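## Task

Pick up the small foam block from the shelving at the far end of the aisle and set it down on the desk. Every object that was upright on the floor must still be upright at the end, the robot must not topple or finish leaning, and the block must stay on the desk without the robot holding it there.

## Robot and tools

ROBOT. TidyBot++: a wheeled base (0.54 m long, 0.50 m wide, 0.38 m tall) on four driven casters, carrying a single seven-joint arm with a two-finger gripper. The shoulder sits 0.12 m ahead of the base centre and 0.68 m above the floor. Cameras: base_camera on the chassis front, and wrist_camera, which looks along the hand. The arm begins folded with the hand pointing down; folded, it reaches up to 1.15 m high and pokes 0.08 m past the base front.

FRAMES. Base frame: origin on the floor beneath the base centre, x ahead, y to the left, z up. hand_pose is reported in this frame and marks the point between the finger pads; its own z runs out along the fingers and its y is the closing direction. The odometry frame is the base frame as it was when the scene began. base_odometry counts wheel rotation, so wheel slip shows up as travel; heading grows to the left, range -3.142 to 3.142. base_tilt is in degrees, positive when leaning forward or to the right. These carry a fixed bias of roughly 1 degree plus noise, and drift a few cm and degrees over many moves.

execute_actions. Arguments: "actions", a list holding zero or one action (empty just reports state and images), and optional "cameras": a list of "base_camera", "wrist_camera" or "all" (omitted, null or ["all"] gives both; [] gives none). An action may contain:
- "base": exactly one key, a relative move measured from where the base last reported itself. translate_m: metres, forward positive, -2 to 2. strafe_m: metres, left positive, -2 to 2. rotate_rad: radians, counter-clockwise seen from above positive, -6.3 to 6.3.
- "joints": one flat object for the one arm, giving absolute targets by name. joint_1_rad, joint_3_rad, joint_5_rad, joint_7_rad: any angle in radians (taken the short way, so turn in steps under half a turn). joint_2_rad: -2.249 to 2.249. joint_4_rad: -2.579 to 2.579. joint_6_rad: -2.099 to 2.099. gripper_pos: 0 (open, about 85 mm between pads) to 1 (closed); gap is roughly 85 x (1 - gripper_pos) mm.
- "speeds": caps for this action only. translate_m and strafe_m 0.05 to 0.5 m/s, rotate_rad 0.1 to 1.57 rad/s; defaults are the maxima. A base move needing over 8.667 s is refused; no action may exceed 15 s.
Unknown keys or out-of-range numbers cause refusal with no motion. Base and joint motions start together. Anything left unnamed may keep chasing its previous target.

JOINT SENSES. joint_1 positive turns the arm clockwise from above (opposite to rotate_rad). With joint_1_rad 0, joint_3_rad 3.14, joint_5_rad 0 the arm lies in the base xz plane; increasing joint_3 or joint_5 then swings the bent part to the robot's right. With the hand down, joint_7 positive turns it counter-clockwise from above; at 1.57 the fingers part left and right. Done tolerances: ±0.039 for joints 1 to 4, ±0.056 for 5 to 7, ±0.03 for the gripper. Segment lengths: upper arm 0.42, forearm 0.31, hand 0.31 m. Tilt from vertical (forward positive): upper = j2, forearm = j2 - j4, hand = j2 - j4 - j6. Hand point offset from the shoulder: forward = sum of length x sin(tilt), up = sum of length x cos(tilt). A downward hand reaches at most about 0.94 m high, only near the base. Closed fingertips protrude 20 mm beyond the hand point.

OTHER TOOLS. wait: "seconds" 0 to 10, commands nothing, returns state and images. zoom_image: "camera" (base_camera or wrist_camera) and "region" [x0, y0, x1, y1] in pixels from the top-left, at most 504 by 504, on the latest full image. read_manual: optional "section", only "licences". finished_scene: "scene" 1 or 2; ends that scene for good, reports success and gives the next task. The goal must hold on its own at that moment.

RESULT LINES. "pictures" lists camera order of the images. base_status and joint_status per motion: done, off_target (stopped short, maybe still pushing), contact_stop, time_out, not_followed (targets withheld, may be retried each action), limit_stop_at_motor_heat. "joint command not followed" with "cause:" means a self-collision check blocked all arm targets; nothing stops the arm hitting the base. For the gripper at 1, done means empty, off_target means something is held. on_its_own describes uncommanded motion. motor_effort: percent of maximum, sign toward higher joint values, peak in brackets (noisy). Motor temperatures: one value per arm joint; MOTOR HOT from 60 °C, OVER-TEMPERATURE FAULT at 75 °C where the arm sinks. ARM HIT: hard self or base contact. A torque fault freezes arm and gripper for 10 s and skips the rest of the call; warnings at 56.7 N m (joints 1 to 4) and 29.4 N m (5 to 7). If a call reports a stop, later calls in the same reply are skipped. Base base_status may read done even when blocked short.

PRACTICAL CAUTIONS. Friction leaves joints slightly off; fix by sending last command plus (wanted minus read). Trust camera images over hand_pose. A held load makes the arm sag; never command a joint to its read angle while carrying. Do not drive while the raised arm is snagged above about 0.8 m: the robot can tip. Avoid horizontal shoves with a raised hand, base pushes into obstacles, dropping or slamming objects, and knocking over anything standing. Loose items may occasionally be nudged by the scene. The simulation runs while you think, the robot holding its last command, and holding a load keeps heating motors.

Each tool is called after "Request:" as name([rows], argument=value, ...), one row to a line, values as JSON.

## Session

Request:
execute_actions(actions=[])

Scene clock: 0.00 s.
Motor temperatures (°C, as the motors report them): [35 37 35 35 45 39 43]
base_odometry: x=+0.000 y=+0.000 heading=+0.000 (m, m, rad; odometry frame)
base_tilt: forward=-0.5 right=-0.2 (deg)
base_status: not commanded
joint_positions: joint_1_rad=-0.038 joint_2_rad=-0.361 joint_3_rad=+3.122 joint_4_rad=-2.511 joint_5_rad=+0.034 joint_6_rad=-0.882 joint_7_rad=+1.606 gripper_pos=+0.000
joint_status: not commanded
motor_effort: joint_1_rad=+0 joint_2_rad=-3 joint_3_rad=-1 joint_4_rad=+18 joint_5_rad=+0 joint_6_rad=+1 joint_7_rad=+0 (%)
hand_pose: x=+0.2673 y=+0.0010 z=+0.5939 quat_wxyz=(+0.017, +0.997, +0.056, +0.054) (m; base frame)
pictures: base_camera, wrist_camera
Images, in order (width x height): base_camera 644x364, wrist_camera 644x476.

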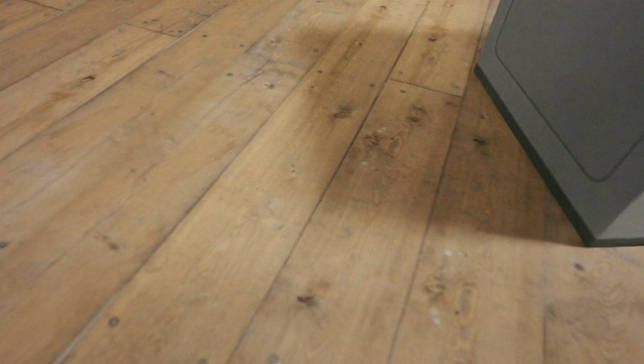

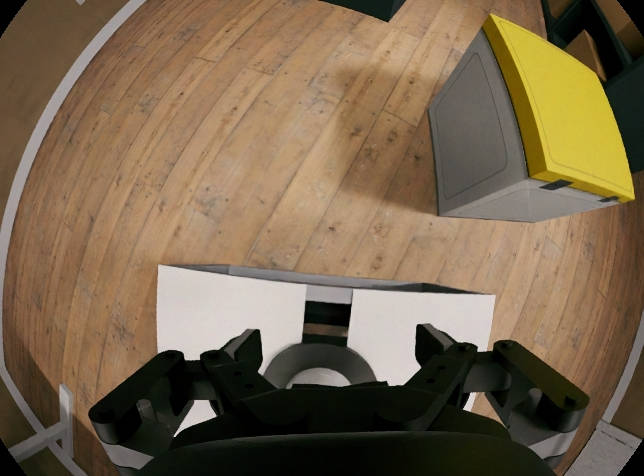

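Request:
execute_actions([
  {"base": {"rotate_rad": -0.37}, "joints": {"joint_1_rad": 0.0, "joint_2_rad": -0.35, "joint_3_rad": 3.14, "joint_4_rad": -2.0, "joint_5_rad": 0.0, "joint_6_rad": -0.8, "joint_7_rad": 1.57}},
])

Scene clock: 1.90 s.
Motor temperatures (°C, as the motors report them): [35 37 35 35 45 39 43]
base_odometry: x=+0.000 y=+0.000 heading=-0.368 (m, m, rad; odometry frame)
base_tilt: forward=-0.4 right=-0.1 (deg)
base_status: done
joint_positions: joint_1_rad=-0.029 joint_2_rad=-0.361 joint_3_rad=+3.124 joint_4_rad=-2.008 joint_5_rad=+0.034 joint_6_rad=-0.841 joint_7_rad=+1.601 gripper_pos=+0.000
joint_status: all done
motor_effort: joint_1_rad=+0(2) joint_2_rad=-7(7) joint_3_rad=+0(1) joint_4_rad=+20(20) joint_5_rad=+0(1) joint_6_rad=+5(4) joint_7_rad=+0(0) (%)
hand_pose: x=+0.4731 y=+0.0102 z=+0.8045 quat_wxyz=(+0.016, +0.946, +0.043, +0.321) (m; base frame)
pictures: base_camera, wrist_camera
Images, in order (width x height): base_camera 644x364, wrist_camera 644x476.

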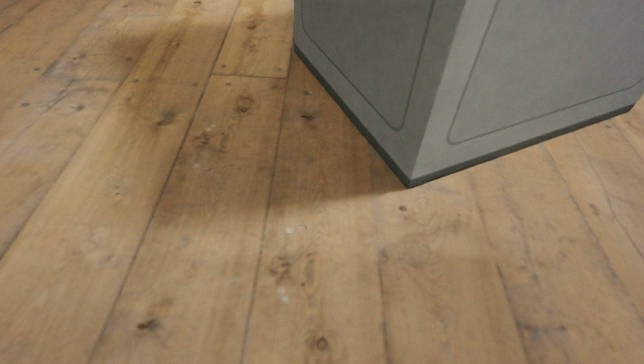

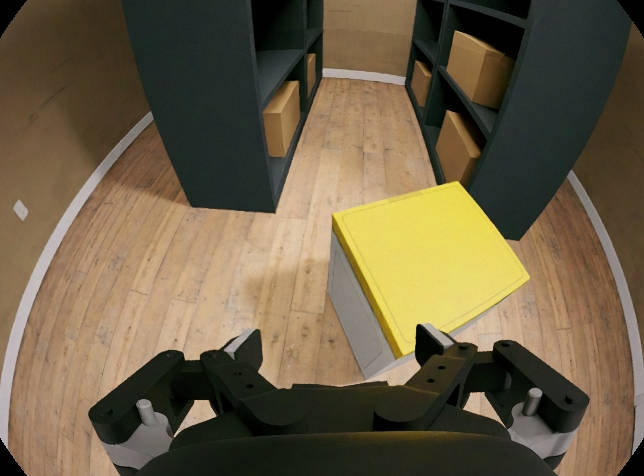

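Request:
execute_actions([
  {"base": {"strafe_m": 0.36}, "joints": {"joint_1_rad": 1.3, "joint_6_rad": -1.35}},
], cameras=["base_camera"])

Request:
execute_actions([
  {"base": {"translate_m": 0.74}},
])

Scene clock: 4.97 s.
Motor temperatures (°C, as the motors report them): [35 37 35 35 45 39 43]
base_odometry: x=+0.130 y=+0.336 heading=-0.369 (m, m, rad; odometry frame)
base_tilt: forward=-0.4 right=-0.1 (deg)
base_status: done
joint_positions: joint_1_rad=+1.274 joint_2_rad=-0.360 joint_3_rad=+3.127 joint_4_rad=-2.008 joint_5_rad=+0.033 joint_6_rad=-1.308 joint_7_rad=+1.601 gripper_pos=+0.000
joint_status: all done
motor_effort: joint_1_rad=+0(1) joint_2_rad=-5(9) joint_3_rad=-1(0) joint_4_rad=+18(21) joint_5_rad=+0(1) joint_6_rad=+1(5) joint_7_rad=-1(0) (%)
hand_pose: x=+0.1793 y=-0.2143 z=+0.7457 quat_wxyz=(+0.071, +0.815, -0.572, +0.063) (m; base frame)
pictures: base_camera
Images, in order (width x height): base_camera 644x364.

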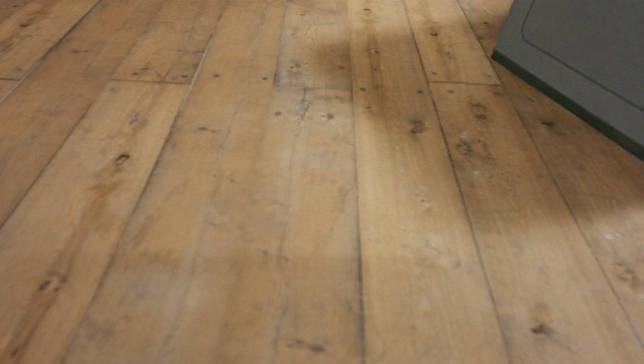

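Scene clock: 7.80 s.
Motor temperatures (°C, as the motors report them): [35 37 35 35 45 39 43]
base_odometry: x=+0.821 y=+0.069 heading=-0.369 (m, m, rad; odometry frame)
base_tilt: forward=-0.4 right=-0.1 (deg)
base_status: done
joint_positions: joint_1_rad=+1.274 joint_2_rad=-0.360 joint_3_rad=+3.129 joint_4_rad=-2.008 joint_5_rad=+0.031 joint_6_rad=-1.309 joint_7_rad=+1.601 gripper_pos=+0.000
joint_status: not commanded
motor_effort: joint_1_rad=+0(1) joint_2_rad=-5(6) joint_3_rad=-2(3) joint_4_rad=+18(18) joint_5_rad=+0(1) joint_6_rad=+1(1) joint_7_rad=+0(0) (%)
hand_pose: x=+0.1791 y=-0.2141 z=+0.7457 quat_wxyz=(+0.070, +0.814, -0.573, +0.063) (m; base frame)
pictures: base_camera, wrist_camera
Images, in order (width x height): base_camera 644x364, wrist_camera 644x476.

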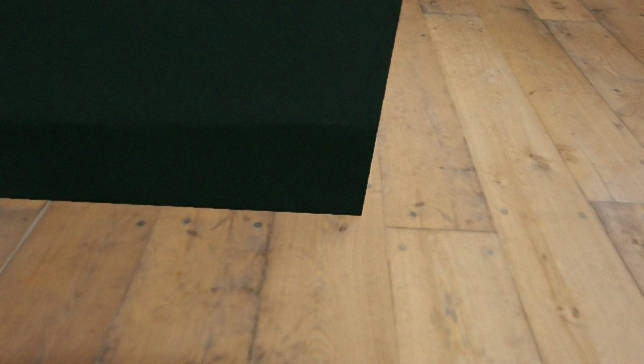

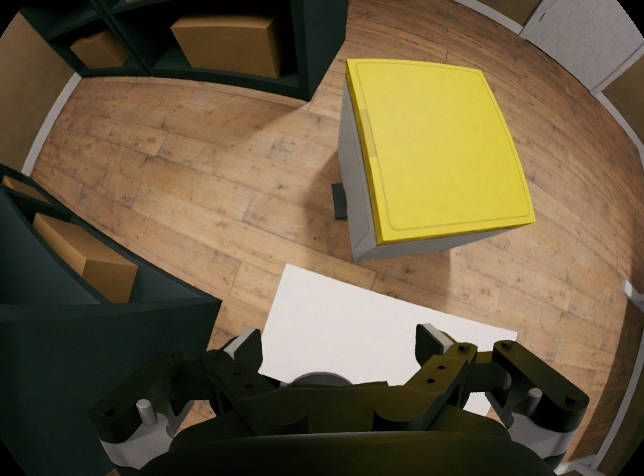

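Same geometry as before. Push gently.

Request:
execute_actions([
  {"base": {"strafe_m": -0.58}, "speeds": {"strafe_m": 0.11}},
])

Scene clock: 13.70 s.
Motor temperatures (°C, as the motors report them): [35 37 35 35 45 39 43]
base_odometry: x=+0.612 y=-0.472 heading=-0.368 (m, m, rad; odometry frame)
base_tilt: forward=-0.5 right=-0.1 (deg)
base_status: done
joint_positions: joint_1_rad=+1.274 joint_2_rad=-0.357 joint_3_rad=+3.129 joint_4_rad=-2.008 joint_5_rad=+0.031 joint_6_rad=-1.311 joint_7_rad=+1.601 gripper_pos=+0.000
joint_status: not commanded
motor_effort: joint_1_rad=+0(1) joint_2_rad=-4(7) joint_3_rad=-1(0) joint_4_rad=+18(19) joint_5_rad=+1(1) joint_6_rad=+1(1) joint_7_rad=+0(0) (%)
hand_pose: x=+0.1790 y=-0.2139 z=+0.7448 quat_wxyz=(+0.068, +0.814, -0.573, +0.061) (m; base frame)
pictures: base_camera, wrist_camera
Images, in order (width x height): base_camera 644x364, wrist_camera 644x476.

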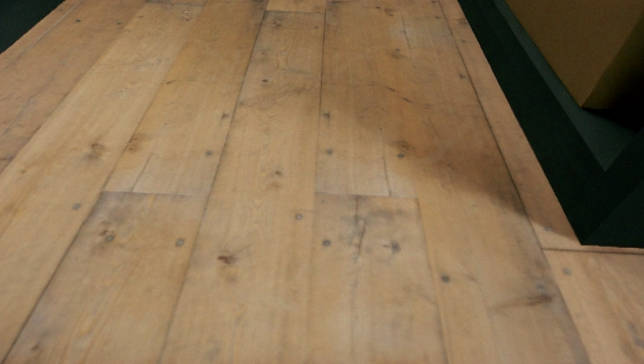

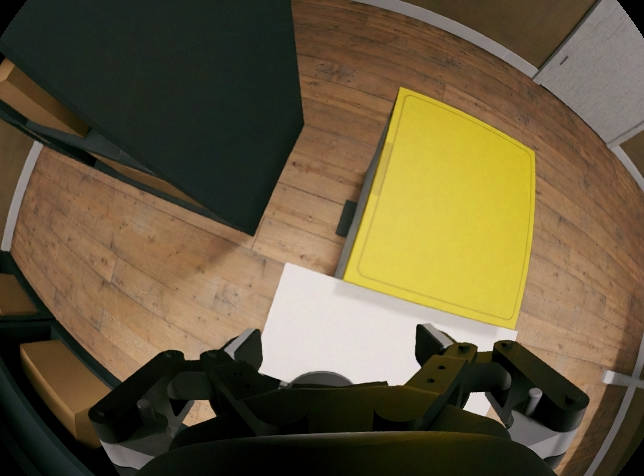

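Request:
execute_actions([
  {"base": {"strafe_m": 0.12}, "joints": {"joint_1_rad": -0.03, "joint_4_rad": -2.3, "joint_6_rad": 0.25}},
])

Request:
execute_actions([
  {"base": {"translate_m": 1.1}},
])

Scene clock: 16.47 s.
Motor temperatures (°C, as the motors report them): [35 37 35 35 45 39 43]
base_odometry: x=+0.655 y=-0.360 heading=-0.369 (m, m, rad; odometry frame)
base_tilt: forward=-0.4 right=-0.2 (deg)
base_status: done
joint_positions: joint_1_rad=-0.005 joint_2_rad=-0.356 joint_3_rad=+3.129 joint_4_rad=-2.287 joint_5_rad=+0.031 joint_6_rad=+0.211 joint_7_rad=+1.601 gripper_pos=+0.000
joint_status: all done
motor_effort: joint_1_rad=+0(1) joint_2_rad=-9(9) joint_3_rad=+0(0) joint_4_rad=+22(21) joint_5_rad=+0(1) joint_6_rad=+8(9) joint_7_rad=+0(0) (%)
hand_pose: x=+0.5740 y=+0.0120 z=+0.9190 quat_wxyz=(+0.013, +0.757, +0.033, +0.652) (m; base frame)
pictures: base_camera, wrist_camera
Images, in order (width x height): base_camera 644x364, wrist_camera 644x476.

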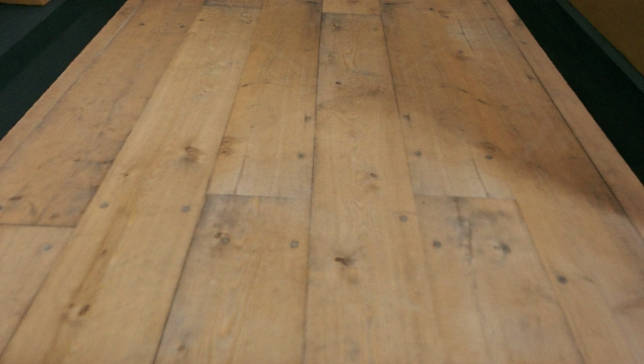

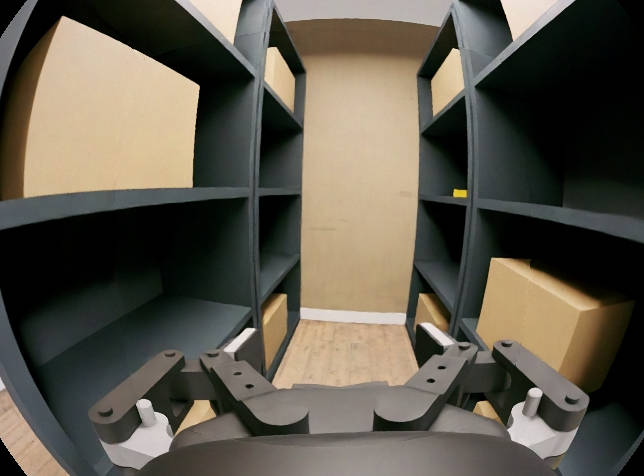

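Scene clock: 20.03 s.
Motor temperatures (°C, as the motors report them): [35 37 35 35 45 39 43]
base_odometry: x=+1.682 y=-0.756 heading=-0.368 (m, m, rad; odometry frame)
base_tilt: forward=-0.4 right=-0.2 (deg)
base_status: done
joint_positions: joint_1_rad=-0.005 joint_2_rad=-0.355 joint_3_rad=+3.129 joint_4_rad=-2.291 joint_5_rad=+0.031 joint_6_rad=+0.211 joint_7_rad=+1.601 gripper_pos=+0.000
joint_status: not commanded
motor_effort: joint_1_rad=+0(0) joint_2_rad=-8(12) joint_3_rad=-1(1) joint_4_rad=+21(22) joint_5_rad=+0(0) joint_6_rad=+8(8) joint_7_rad=+0(0) (%)
hand_pose: x=+0.5737 y=+0.0120 z=+0.9157 quat_wxyz=(+0.013, +0.759, +0.033, +0.650) (m; base frame)
pictures: base_camera, wrist_camera
Images, in order (width x height): base_camera 644x364, wrist_camera 644x476.

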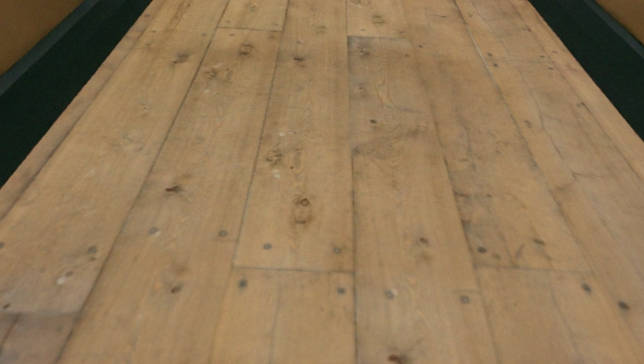

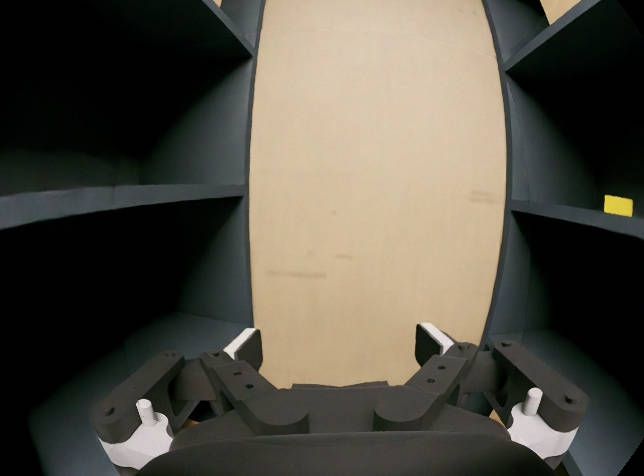

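Request:
execute_actions([
  {"base": {"translate_m": 0.76}, "joints": {"joint_1_rad": 1.6, "joint_2_rad": -0.3, "joint_4_rad": -0.9, "joint_5_rad": -0.03, "joint_6_rad": -1.53, "joint_7_rad": 1.55}, "speeds": {"translate_m": 0.4}},
])

Scene clock: 23.63 s.
Motor temperatures (°C, as the motors report them): [35 37 35 35 45 39 43]
base_odometry: x=+2.391 y=-1.029 heading=-0.368 (m, m, rad; odometry frame)
base_tilt: forward=-0.4 right=-0.1 (deg)
base_status: done
joint_positions: joint_1_rad=+1.573 joint_2_rad=-0.319 joint_3_rad=+3.131 joint_4_rad=-0.909 joint_5_rad=+0.003 joint_6_rad=-1.490 joint_7_rad=+1.581 gripper_pos=+0.000
joint_status: all done
motor_effort: joint_1_rad=+0(0) joint_2_rad=-3(11) joint_3_rad=-1(1) joint_4_rad=+15(23) joint_5_rad=+0(1) joint_6_rad=+7(8) joint_7_rad=+0(0) (%)
hand_pose: x=+0.1238 y=-0.3146 z=+1.1909 quat_wxyz=(+0.361, +0.616, -0.604, +0.356) (m; base frame)
pictures: base_camera, wrist_camera
Images, in order (width x height): base_camera 644x364, wrist_camera 644x476.

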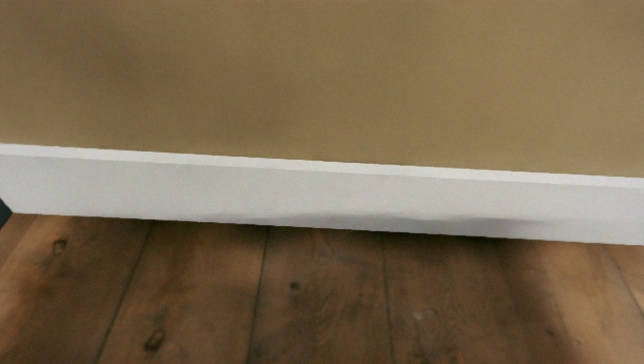

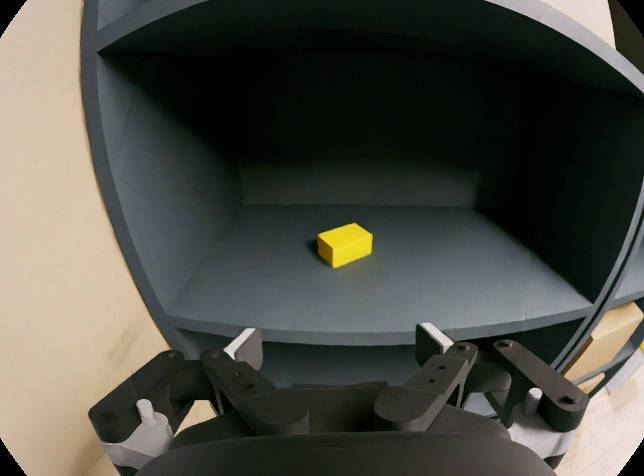

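Request:
zoom_image(camera="wrist_camera", region=[260, 190, 430, 350])

Region (260, 190, 430, 350) of wrist_camera's 644x476 image, scaled by 2.965; it fills the top 474 rows of this view, and the rest is white.

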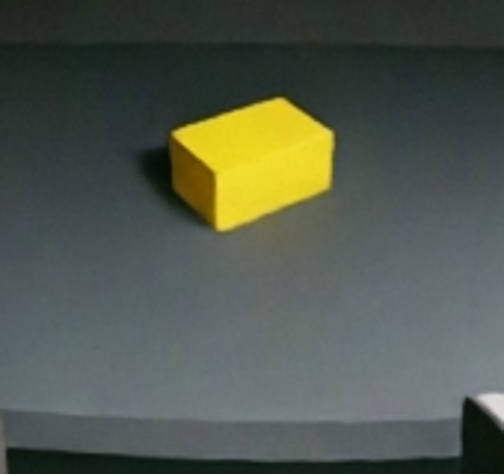

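Request:
execute_actions([
  {"base": {"translate_m": 0.15}, "joints": {"joint_1_rad": 1.295, "joint_5_rad": 0.88, "joint_7_rad": 0.675, "joint_4_rad": -0.63, "joint_6_rad": -1.77, "joint_2_rad": 0.0}},
])

Request:
execute_actions([
  {"base": {"strafe_m": -0.16}, "joints": {"joint_2_rad": 0.29}},
])

Scene clock: 28.57 s.
Motor temperatures (°C, as the motors report them): [35 37 35 35 45 39 43]
base_odometry: x=+2.531 y=-1.083 heading=-0.368 (m, m, rad; odometry frame)
base_tilt: forward=-0.4 right=-0.1 (deg)
base_status: done
joint_positions: joint_1_rad=+1.319 joint_2_rad=+0.001 joint_3_rad=+3.133 joint_4_rad=-0.642 joint_5_rad=+0.849 joint_6_rad=-1.727 joint_7_rad=+0.697 gripper_pos=+0.000
joint_status: all done
motor_effort: joint_1_rad=+0(1) joint_2_rad=-14(18) joint_3_rad=-2(2) joint_4_rad=+14(15) joint_5_rad=+4(3) joint_6_rad=+5(7) joint_7_rad=+0(1) (%)
hand_pose: x=-0.0197 y=-0.3710 z=+1.1931 quat_wxyz=(+0.419, +0.201, -0.847, +0.258) (m; base frame)
pictures: base_camera, wrist_camera
Images, in order (width x height): base_camera 644x364, wrist_camera 644x476.

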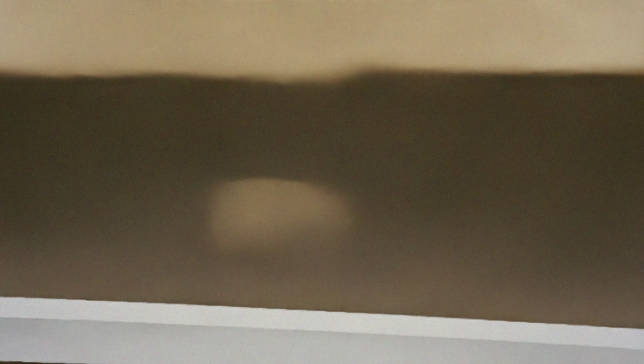

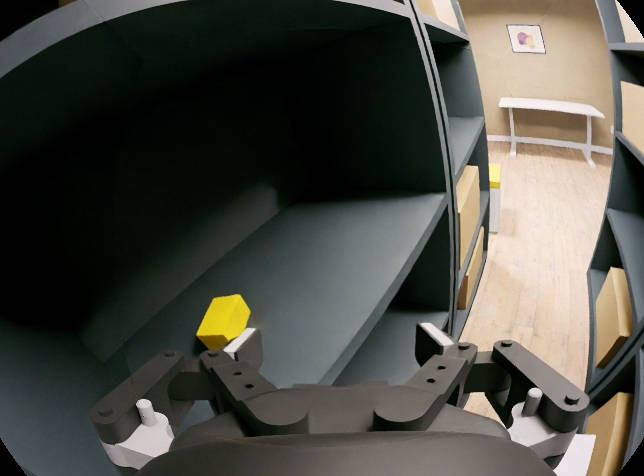

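Scene clock: 33.87 s.
Motor temperatures (°C, as the motors report them): [35 37 35 35 45 39 43]
base_odometry: x=+2.474 y=-1.232 heading=-0.367 (m, m, rad; odometry frame)
base_tilt: forward=-0.5 right=-0.1 (deg)
base_status: done
joint_positions: joint_1_rad=+1.324 joint_2_rad=+0.292 joint_3_rad=+3.154 joint_4_rad=-0.632 joint_5_rad=+0.851 joint_6_rad=-1.731 joint_7_rad=+0.697 gripper_pos=+0.000
joint_status: all done
motor_effort: joint_1_rad=-6(17) joint_2_rad=-27(34) joint_3_rad=-3(7) joint_4_rad=+15(17) joint_5_rad=+5(8) joint_6_rad=+4(6) joint_7_rad=+0(1) (%)
hand_pose: x=+0.0028 y=-0.4953 z=+1.0835 quat_wxyz=(+0.421, +0.252, -0.862, +0.127) (m; base frame)
pictures: base_camera, wrist_camera
Images, in order (width x height): base_camera 644x364, wrist_camera 644x476.

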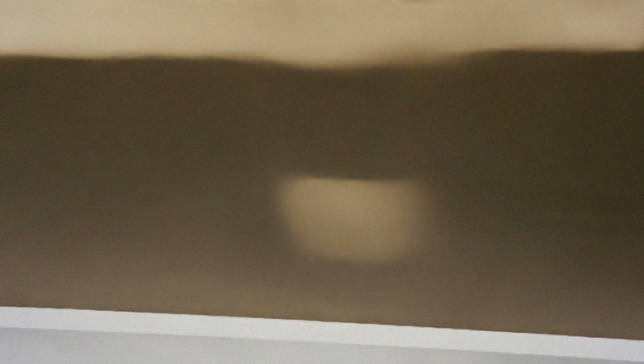

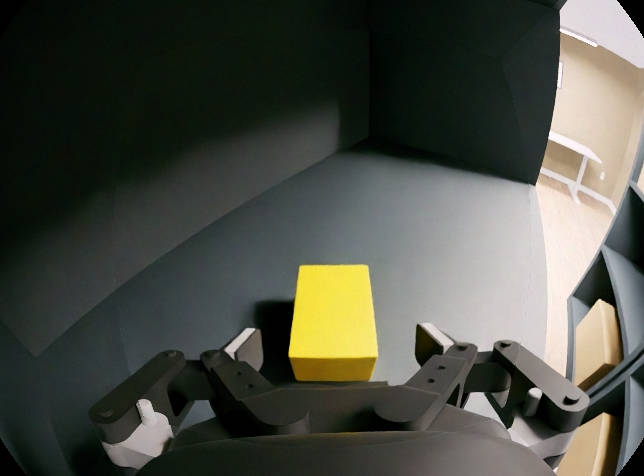

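Request:
execute_actions([
  {"joints": {"joint_1_rad": 1.457, "joint_2_rad": 0.245, "joint_4_rad": -0.885, "joint_5_rad": 0.747, "joint_6_rad": -1.482, "joint_7_rad": 0.6}},
], cameras=["wrist_camera"])

Scene clock: 36.00 s.
Motor temperatures (°C, as the motors report them): [35 37 35 35 45 39 43]
base_odometry: x=+2.474 y=-1.232 heading=-0.367 (m, m, rad; odometry frame)
base_tilt: forward=-0.4 right=-0.1 (deg)
base_status: not commanded
joint_positions: joint_1_rad=+1.433 joint_2_rad=+0.263 joint_3_rad=+3.150 joint_4_rad=-0.878 joint_5_rad=+0.782 joint_6_rad=-1.523 joint_7_rad=+0.630 gripper_pos=+0.000
joint_status: all done
motor_effort: joint_1_rad=+0(5) joint_2_rad=-29(30) joint_3_rad=-1(1) joint_4_rad=+18(19) joint_5_rad=+5(6) joint_6_rad=+3(4) joint_7_rad=+0(0) (%)
hand_pose: x=-0.0316 y=-0.5249 z=+1.0247 quat_wxyz=(+0.417, +0.266, -0.861, +0.119) (m; base frame)
pictures: wrist_camera
Images, in order (width x height): wrist_camera 644x476.

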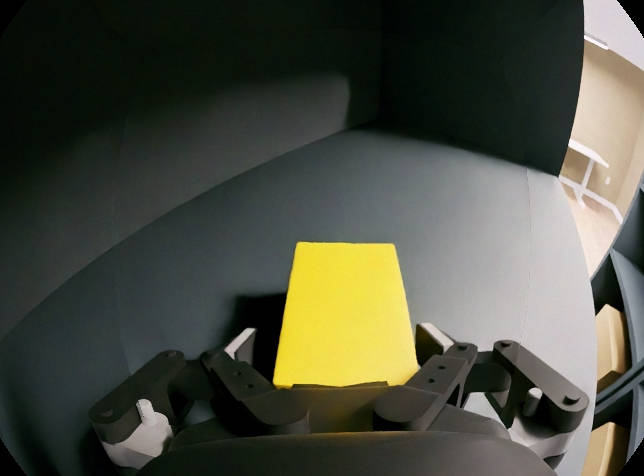

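Request:
execute_actions([
  {"joints": {"gripper_pos": 1.0}},
], cameras=["wrist_camera"])

Scene clock: 37.30 s.
Motor temperatures (°C, as the motors report them): [35 37 35 35 45 39 43]
base_odometry: x=+2.474 y=-1.232 heading=-0.367 (m, m, rad; odometry frame)
base_tilt: forward=-0.4 right=-0.1 (deg)
base_status: not commanded
joint_positions: joint_1_rad=+1.434 joint_2_rad=+0.259 joint_3_rad=+3.150 joint_4_rad=-0.879 joint_5_rad=+0.781 joint_6_rad=-1.521 joint_7_rad=+0.630 gripper_pos=+0.378
joint_status: gripper_pos off_target (ended at +0.378, target +1.000)
motor_effort: joint_1_rad=+0(1) joint_2_rad=-29(29) joint_3_rad=+0(0) joint_4_rad=+18(18) joint_5_rad=+5(5) joint_6_rad=+3(3) joint_7_rad=+0(0) (%)
hand_pose: x=-0.0318 y=-0.5236 z=+1.0270 quat_wxyz=(+0.418, +0.265, -0.860, +0.121) (m; base frame)
pictures: wrist_camera
Images, in order (width x height): wrist_camera 644x476.

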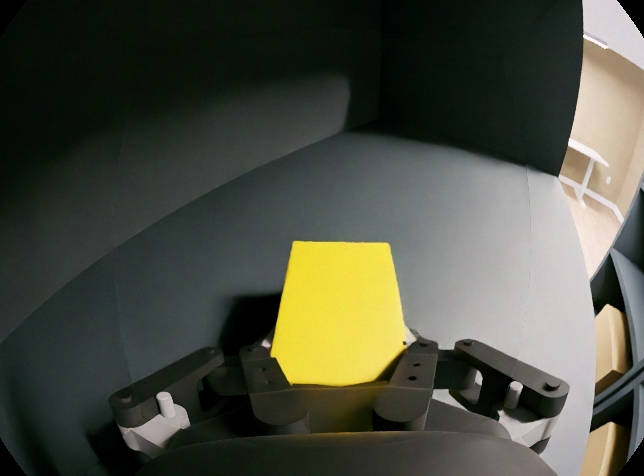

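Request:
execute_actions([
  {"base": {"strafe_m": 0.15}, "joints": {"joint_2_rad": -0.35, "joint_1_rad": 2.0}, "speeds": {"strafe_m": 0.2}},
], cameras=["wrist_camera"])

Scene clock: 39.50 s.
Motor temperatures (°C, as the motors report them): [35 37 35 35 45 39 43]
base_odometry: x=+2.528 y=-1.092 heading=-0.367 (m, m, rad; odometry frame)
base_tilt: forward=-0.4 right=-0.2 (deg)
base_status: done
joint_positions: joint_1_rad=+1.974 joint_2_rad=-0.356 joint_3_rad=+3.149 joint_4_rad=-0.880 joint_5_rad=+0.775 joint_6_rad=-1.520 joint_7_rad=+0.630 gripper_pos=+0.378
joint_status: all done
motor_effort: joint_1_rad=+0(3) joint_2_rad=+0(35) joint_3_rad=-2(5) joint_4_rad=+13(20) joint_5_rad=+3(6) joint_6_rad=+7(8) joint_7_rad=+0(1) (%)
hand_pose: x=-0.1648 y=-0.1072 z=+1.2501 quat_wxyz=(+0.527, -0.093, -0.806, +0.254) (m; base frame)
pictures: wrist_camera
Images, in order (width x height): wrist_camera 644x476.

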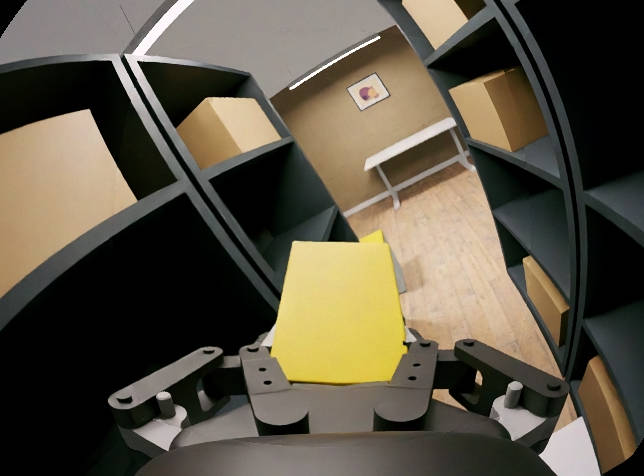

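Request:
execute_actions([
  {"base": {"translate_m": -2.0}, "joints": {"joint_1_rad": 3.17, "joint_2_rad": -0.2, "joint_4_rad": -1.6, "joint_5_rad": -0.033, "joint_6_rad": -0.5, "joint_7_rad": 1.6}},
])

Scene clock: 45.03 s.
Motor temperatures (°C, as the motors report them): [35 37 35 35 45 39 43]
base_odometry: x=+0.661 y=-0.374 heading=-0.367 (m, m, rad; odometry frame)
base_tilt: forward=-0.4 right=-0.1 (deg)
base_status: done
joint_positions: joint_1_rad=+3.146 joint_2_rad=-0.204 joint_3_rad=+3.148 joint_4_rad=-1.593 joint_5_rad=+0.003 joint_6_rad=-0.541 joint_7_rad=+1.571 gripper_pos=+0.378
joint_status: all done
motor_effort: joint_1_rad=+0(1) joint_2_rad=-16(18) joint_3_rad=-2(3) joint_4_rad=+23(23) joint_5_rad=+0(3) joint_6_rad=+8(8) joint_7_rad=+0(0) (%)
hand_pose: x=-0.3966 y=+0.0047 z=+1.0410 quat_wxyz=(+0.569, -0.004, -0.822, -0.004) (m; base frame)
pictures: base_camera, wrist_camera
Images, in order (width x height): base_camera 644x364, wrist_camera 644x476.

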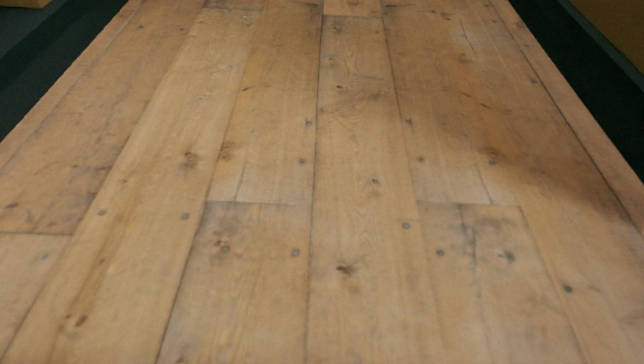

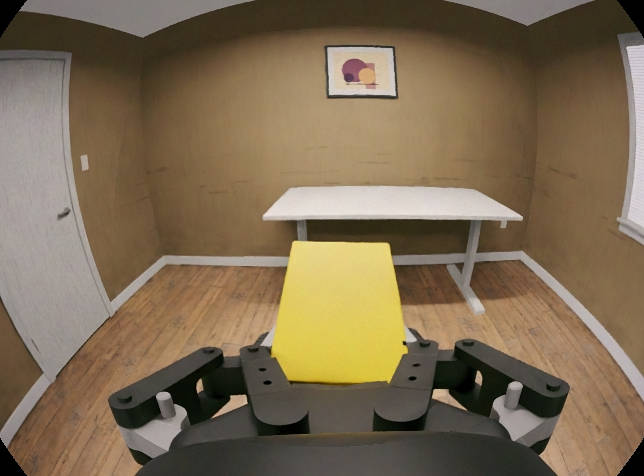

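Request:
execute_actions([
  {"base": {"translate_m": -1.1}, "joints": {"joint_1_rad": 3.3, "joint_2_rad": 0.345, "joint_4_rad": -1.265, "joint_6_rad": -0.66}},
], cameras=["wrist_camera"])

Scene clock: 49.07 s.
Motor temperatures (°C, as the motors report them): [35 37 35 35 45 39 43]
base_odometry: x=-0.366 y=+0.022 heading=-0.367 (m, m, rad; odometry frame)
base_tilt: forward=-0.4 right=-0.1 (deg)
base_status: done
joint_positions: joint_1_rad=+3.273 joint_2_rad=+0.352 joint_3_rad=+3.148 joint_4_rad=-1.276 joint_5_rad=+0.002 joint_6_rad=-0.621 joint_7_rad=+1.571 gripper_pos=+0.378
joint_status: all done
motor_effort: joint_1_rad=+0(0) joint_2_rad=-36(39) joint_3_rad=-2(0) joint_4_rad=+22(24) joint_5_rad=+0(0) joint_6_rad=+6(9) joint_7_rad=+0(0) (%)
hand_pose: x=-0.5760 y=+0.0949 z=+0.8632 quat_wxyz=(+0.430, -0.061, -0.900, -0.032) (m; base frame)
pictures: wrist_camera
Images, in order (width x height): wrist_camera 644x476.

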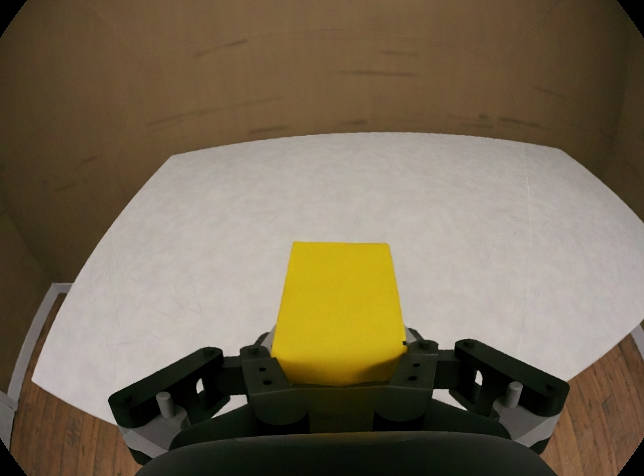

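Request:
execute_actions([
  {"base": {"translate_m": -0.1}, "joints": {"joint_2_rad": 0.455, "joint_4_rad": -1.295, "joint_6_rad": -0.455}},
], cameras=["wrist_camera"])

Scene clock: 50.77 s.
Motor temperatures (°C, as the motors report them): [35 37 35 35 45 39 43]
base_odometry: x=-0.459 y=+0.058 heading=-0.367 (m, m, rad; odometry frame)
base_tilt: forward=-0.4 right=-0.1 (deg)
base_status: done
joint_positions: joint_1_rad=+3.275 joint_2_rad=+0.464 joint_3_rad=+3.148 joint_4_rad=-1.290 joint_5_rad=+0.002 joint_6_rad=-0.490 joint_7_rad=+1.571 gripper_pos=+0.378
joint_status: all done
motor_effort: joint_1_rad=+0(2) joint_2_rad=-40(44) joint_3_rad=-2(3) joint_4_rad=+21(22) joint_5_rad=+0(0) joint_6_rad=+6(8) joint_7_rad=+0(0) (%)
hand_pose: x=-0.6149 y=+0.1009 z=+0.8069 quat_wxyz=(+0.433, -0.061, -0.899, -0.032) (m; base frame)
pictures: wrist_camera
Images, in order (width x height): wrist_camera 644x476.

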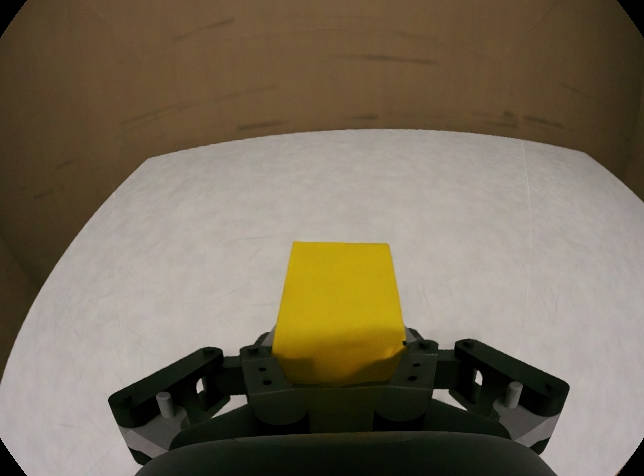

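Request:
execute_actions([
  {"joints": {"joint_4_rad": -1.39, "joint_6_rad": -0.355}},
], cameras=["wrist_camera"])

Scene clock: 51.80 s.
Motor temperatures (°C, as the motors report them): [35 37 35 35 45 39 43]
base_odometry: x=-0.459 y=+0.058 heading=-0.367 (m, m, rad; odometry frame)
base_tilt: forward=-0.4 right=-0.1 (deg)
base_status: not commanded
joint_positions: joint_1_rad=+3.275 joint_2_rad=+0.464 joint_3_rad=+3.148 joint_4_rad=-1.387 joint_5_rad=+0.002 joint_6_rad=-0.400 joint_7_rad=+1.571 gripper_pos=+0.378
joint_status: all done
motor_effort: joint_1_rad=+0(0) joint_2_rad=-39(41) joint_3_rad=-2(1) joint_4_rad=+21(22) joint_5_rad=+0(0) joint_6_rad=+6(6) joint_7_rad=+0(0) (%)
hand_pose: x=-0.6066 y=+0.0998 z=+0.7753 quat_wxyz=(+0.430, -0.061, -0.900, -0.032) (m; base frame)
pictures: wrist_camera
Images, in order (width x height): wrist_camera 644x476.

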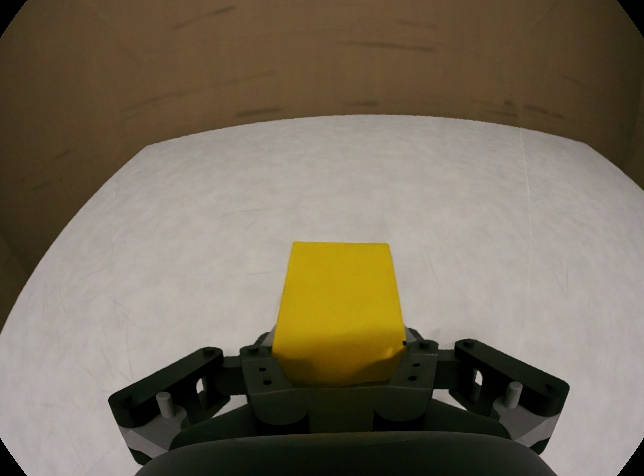

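Request:
execute_actions([
  {"joints": {"joint_4_rad": -1.455, "joint_6_rad": -0.285}},
], cameras=["wrist_camera"])

Scene clock: 54.43 s.
Motor temperatures (°C, as the motors report them): [35 37 35 35 45 39 43]
base_odometry: x=-0.459 y=+0.058 heading=-0.367 (m, m, rad; odometry frame)
base_tilt: forward=-0.5 right=-0.1 (deg)
base_status: not commanded
joint_positions: joint_1_rad=+3.275 joint_2_rad=+0.463 joint_3_rad=+3.148 joint_4_rad=-1.445 joint_5_rad=+0.002 joint_6_rad=-0.320 joint_7_rad=+1.572 gripper_pos=+0.378
joint_status: all done
motor_effort: joint_1_rad=+0(0) joint_2_rad=-39(41) joint_3_rad=-2(2) joint_4_rad=+20(22) joint_5_rad=+0(0) joint_6_rad=+6(7) joint_7_rad=+0(0) (%)
hand_pose: x=-0.6052 y=+0.0996 z=+0.7639 quat_wxyz=(+0.440, -0.060, -0.896, -0.033) (m; base frame)
pictures: wrist_camera
Images, in order (width x height): wrist_camera 644x476.

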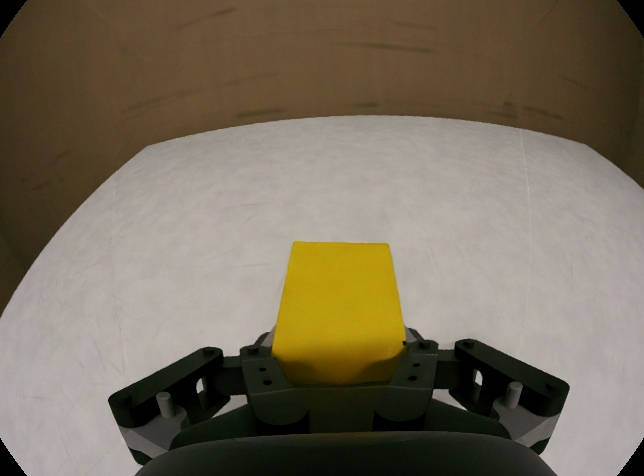

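Request:
execute_actions([
  {"joints": {"joint_4_rad": -1.485}},
], cameras=["wrist_camera"])

Scene clock: 55.23 s.
Motor temperatures (°C, as the motors report them): [35 37 35 35 45 39 43]
base_odometry: x=-0.459 y=+0.058 heading=-0.367 (m, m, rad; odometry frame)
base_tilt: forward=-0.4 right=-0.1 (deg)
base_status: not commanded
joint_positions: joint_1_rad=+3.275 joint_2_rad=+0.455 joint_3_rad=+3.148 joint_4_rad=-1.460 joint_5_rad=+0.002 joint_6_rad=-0.311 joint_7_rad=+1.572 gripper_pos=+0.378
joint_status: all done
motor_effort: joint_1_rad=+0(0) joint_2_rad=-35(38) joint_3_rad=-2(1) joint_4_rad=+18(19) joint_5_rad=+0(0) joint_6_rad=+4(6) joint_7_rad=+0(0) (%)
hand_pose: x=-0.6018 y=+0.0991 z=+0.7634 quat_wxyz=(+0.440, -0.060, -0.895, -0.033) (m; base frame)
pictures: wrist_camera
Images, in order (width x height): wrist_camera 644x476.

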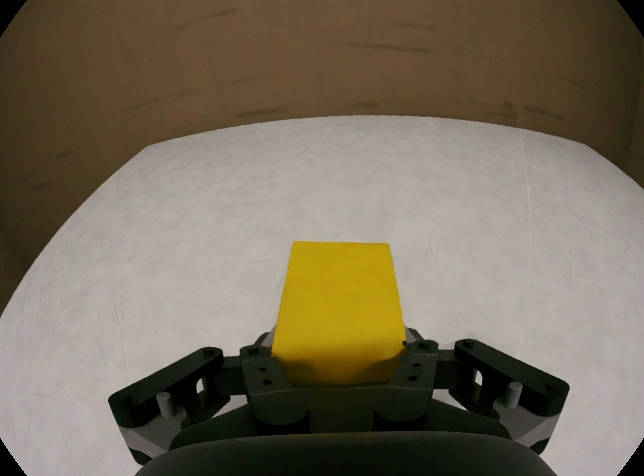

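Contact confirmed. Release and lift.

Request:
execute_actions([
  {"joints": {"gripper_pos": 0.0, "joint_4_rad": -1.46}},
], cameras=["wrist_camera"])

Request:
execute_actions([
  {"joints": {"joint_2_rad": 0.25, "joint_6_rad": -0.5}},
])

Scene clock: 56.50 s.
Motor temperatures (°C, as the motors report them): [35 37 35 35 45 39 43]
base_odometry: x=-0.459 y=+0.058 heading=-0.367 (m, m, rad; odometry frame)
base_tilt: forward=-0.5 right=-0.1 (deg)
base_status: not commanded
joint_positions: joint_1_rad=+3.275 joint_2_rad=+0.455 joint_3_rad=+3.148 joint_4_rad=-1.459 joint_5_rad=+0.002 joint_6_rad=-0.311 joint_7_rad=+1.572 gripper_pos=+0.000
joint_status: all done
motor_effort: joint_1_rad=+0(0) joint_2_rad=-39(40) joint_3_rad=-1(1) joint_4_rad=+20(21) joint_5_rad=+0(0) joint_6_rad=+6(7) joint_7_rad=+0(0) (%)
hand_pose: x=-0.6021 y=+0.0992 z=+0.7639 quat_wxyz=(+0.441, -0.060, -0.895, -0.033) (m; base frame)
pictures: wrist_camera
Images, in order (width x height): wrist_camera 644x476.

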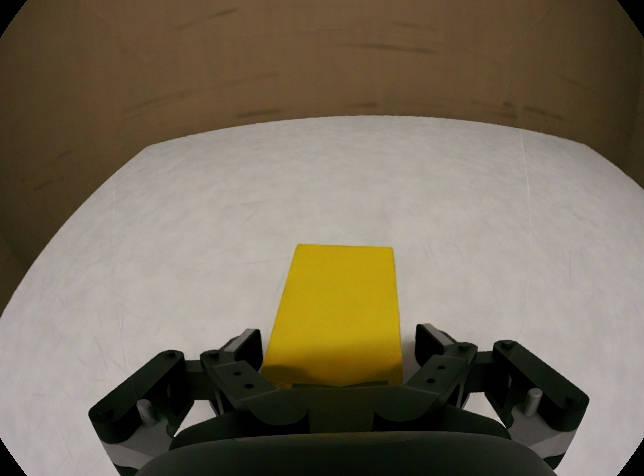

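Scene clock: 57.90 s.
Motor temperatures (°C, as the motors report them): [35 37 35 35 45 39 43]
base_odometry: x=-0.459 y=+0.058 heading=-0.367 (m, m, rad; odometry frame)
base_tilt: forward=-0.4 right=-0.1 (deg)
base_status: not commanded
joint_positions: joint_1_rad=+3.275 joint_2_rad=+0.245 joint_3_rad=+3.148 joint_4_rad=-1.459 joint_5_rad=+0.002 joint_6_rad=-0.457 joint_7_rad=+1.572 gripper_pos=+0.000
joint_status: all done
motor_effort: joint_1_rad=+0(0) joint_2_rad=-32(41) joint_3_rad=-1(2) joint_4_rad=+21(22) joint_5_rad=+0(0) joint_6_rad=+7(7) joint_7_rad=+0(0) (%)
hand_pose: x=-0.5468 y=+0.0918 z=+0.8748 quat_wxyz=(+0.469, -0.060, -0.880, -0.034) (m; base frame)
pictures: base_camera, wrist_camera
Images, in order (width x height): base_camera 644x364, wrist_camera 644x476.

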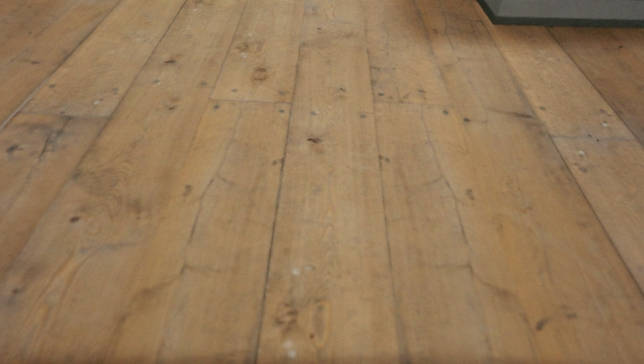

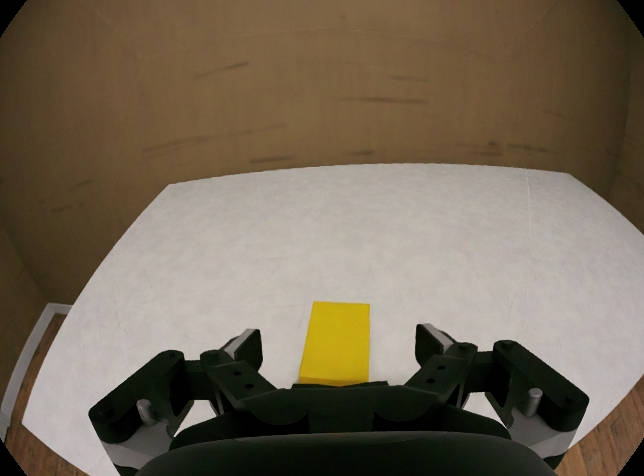

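Request:
finished_scene(scene=2)

The scene is finished: the task was done.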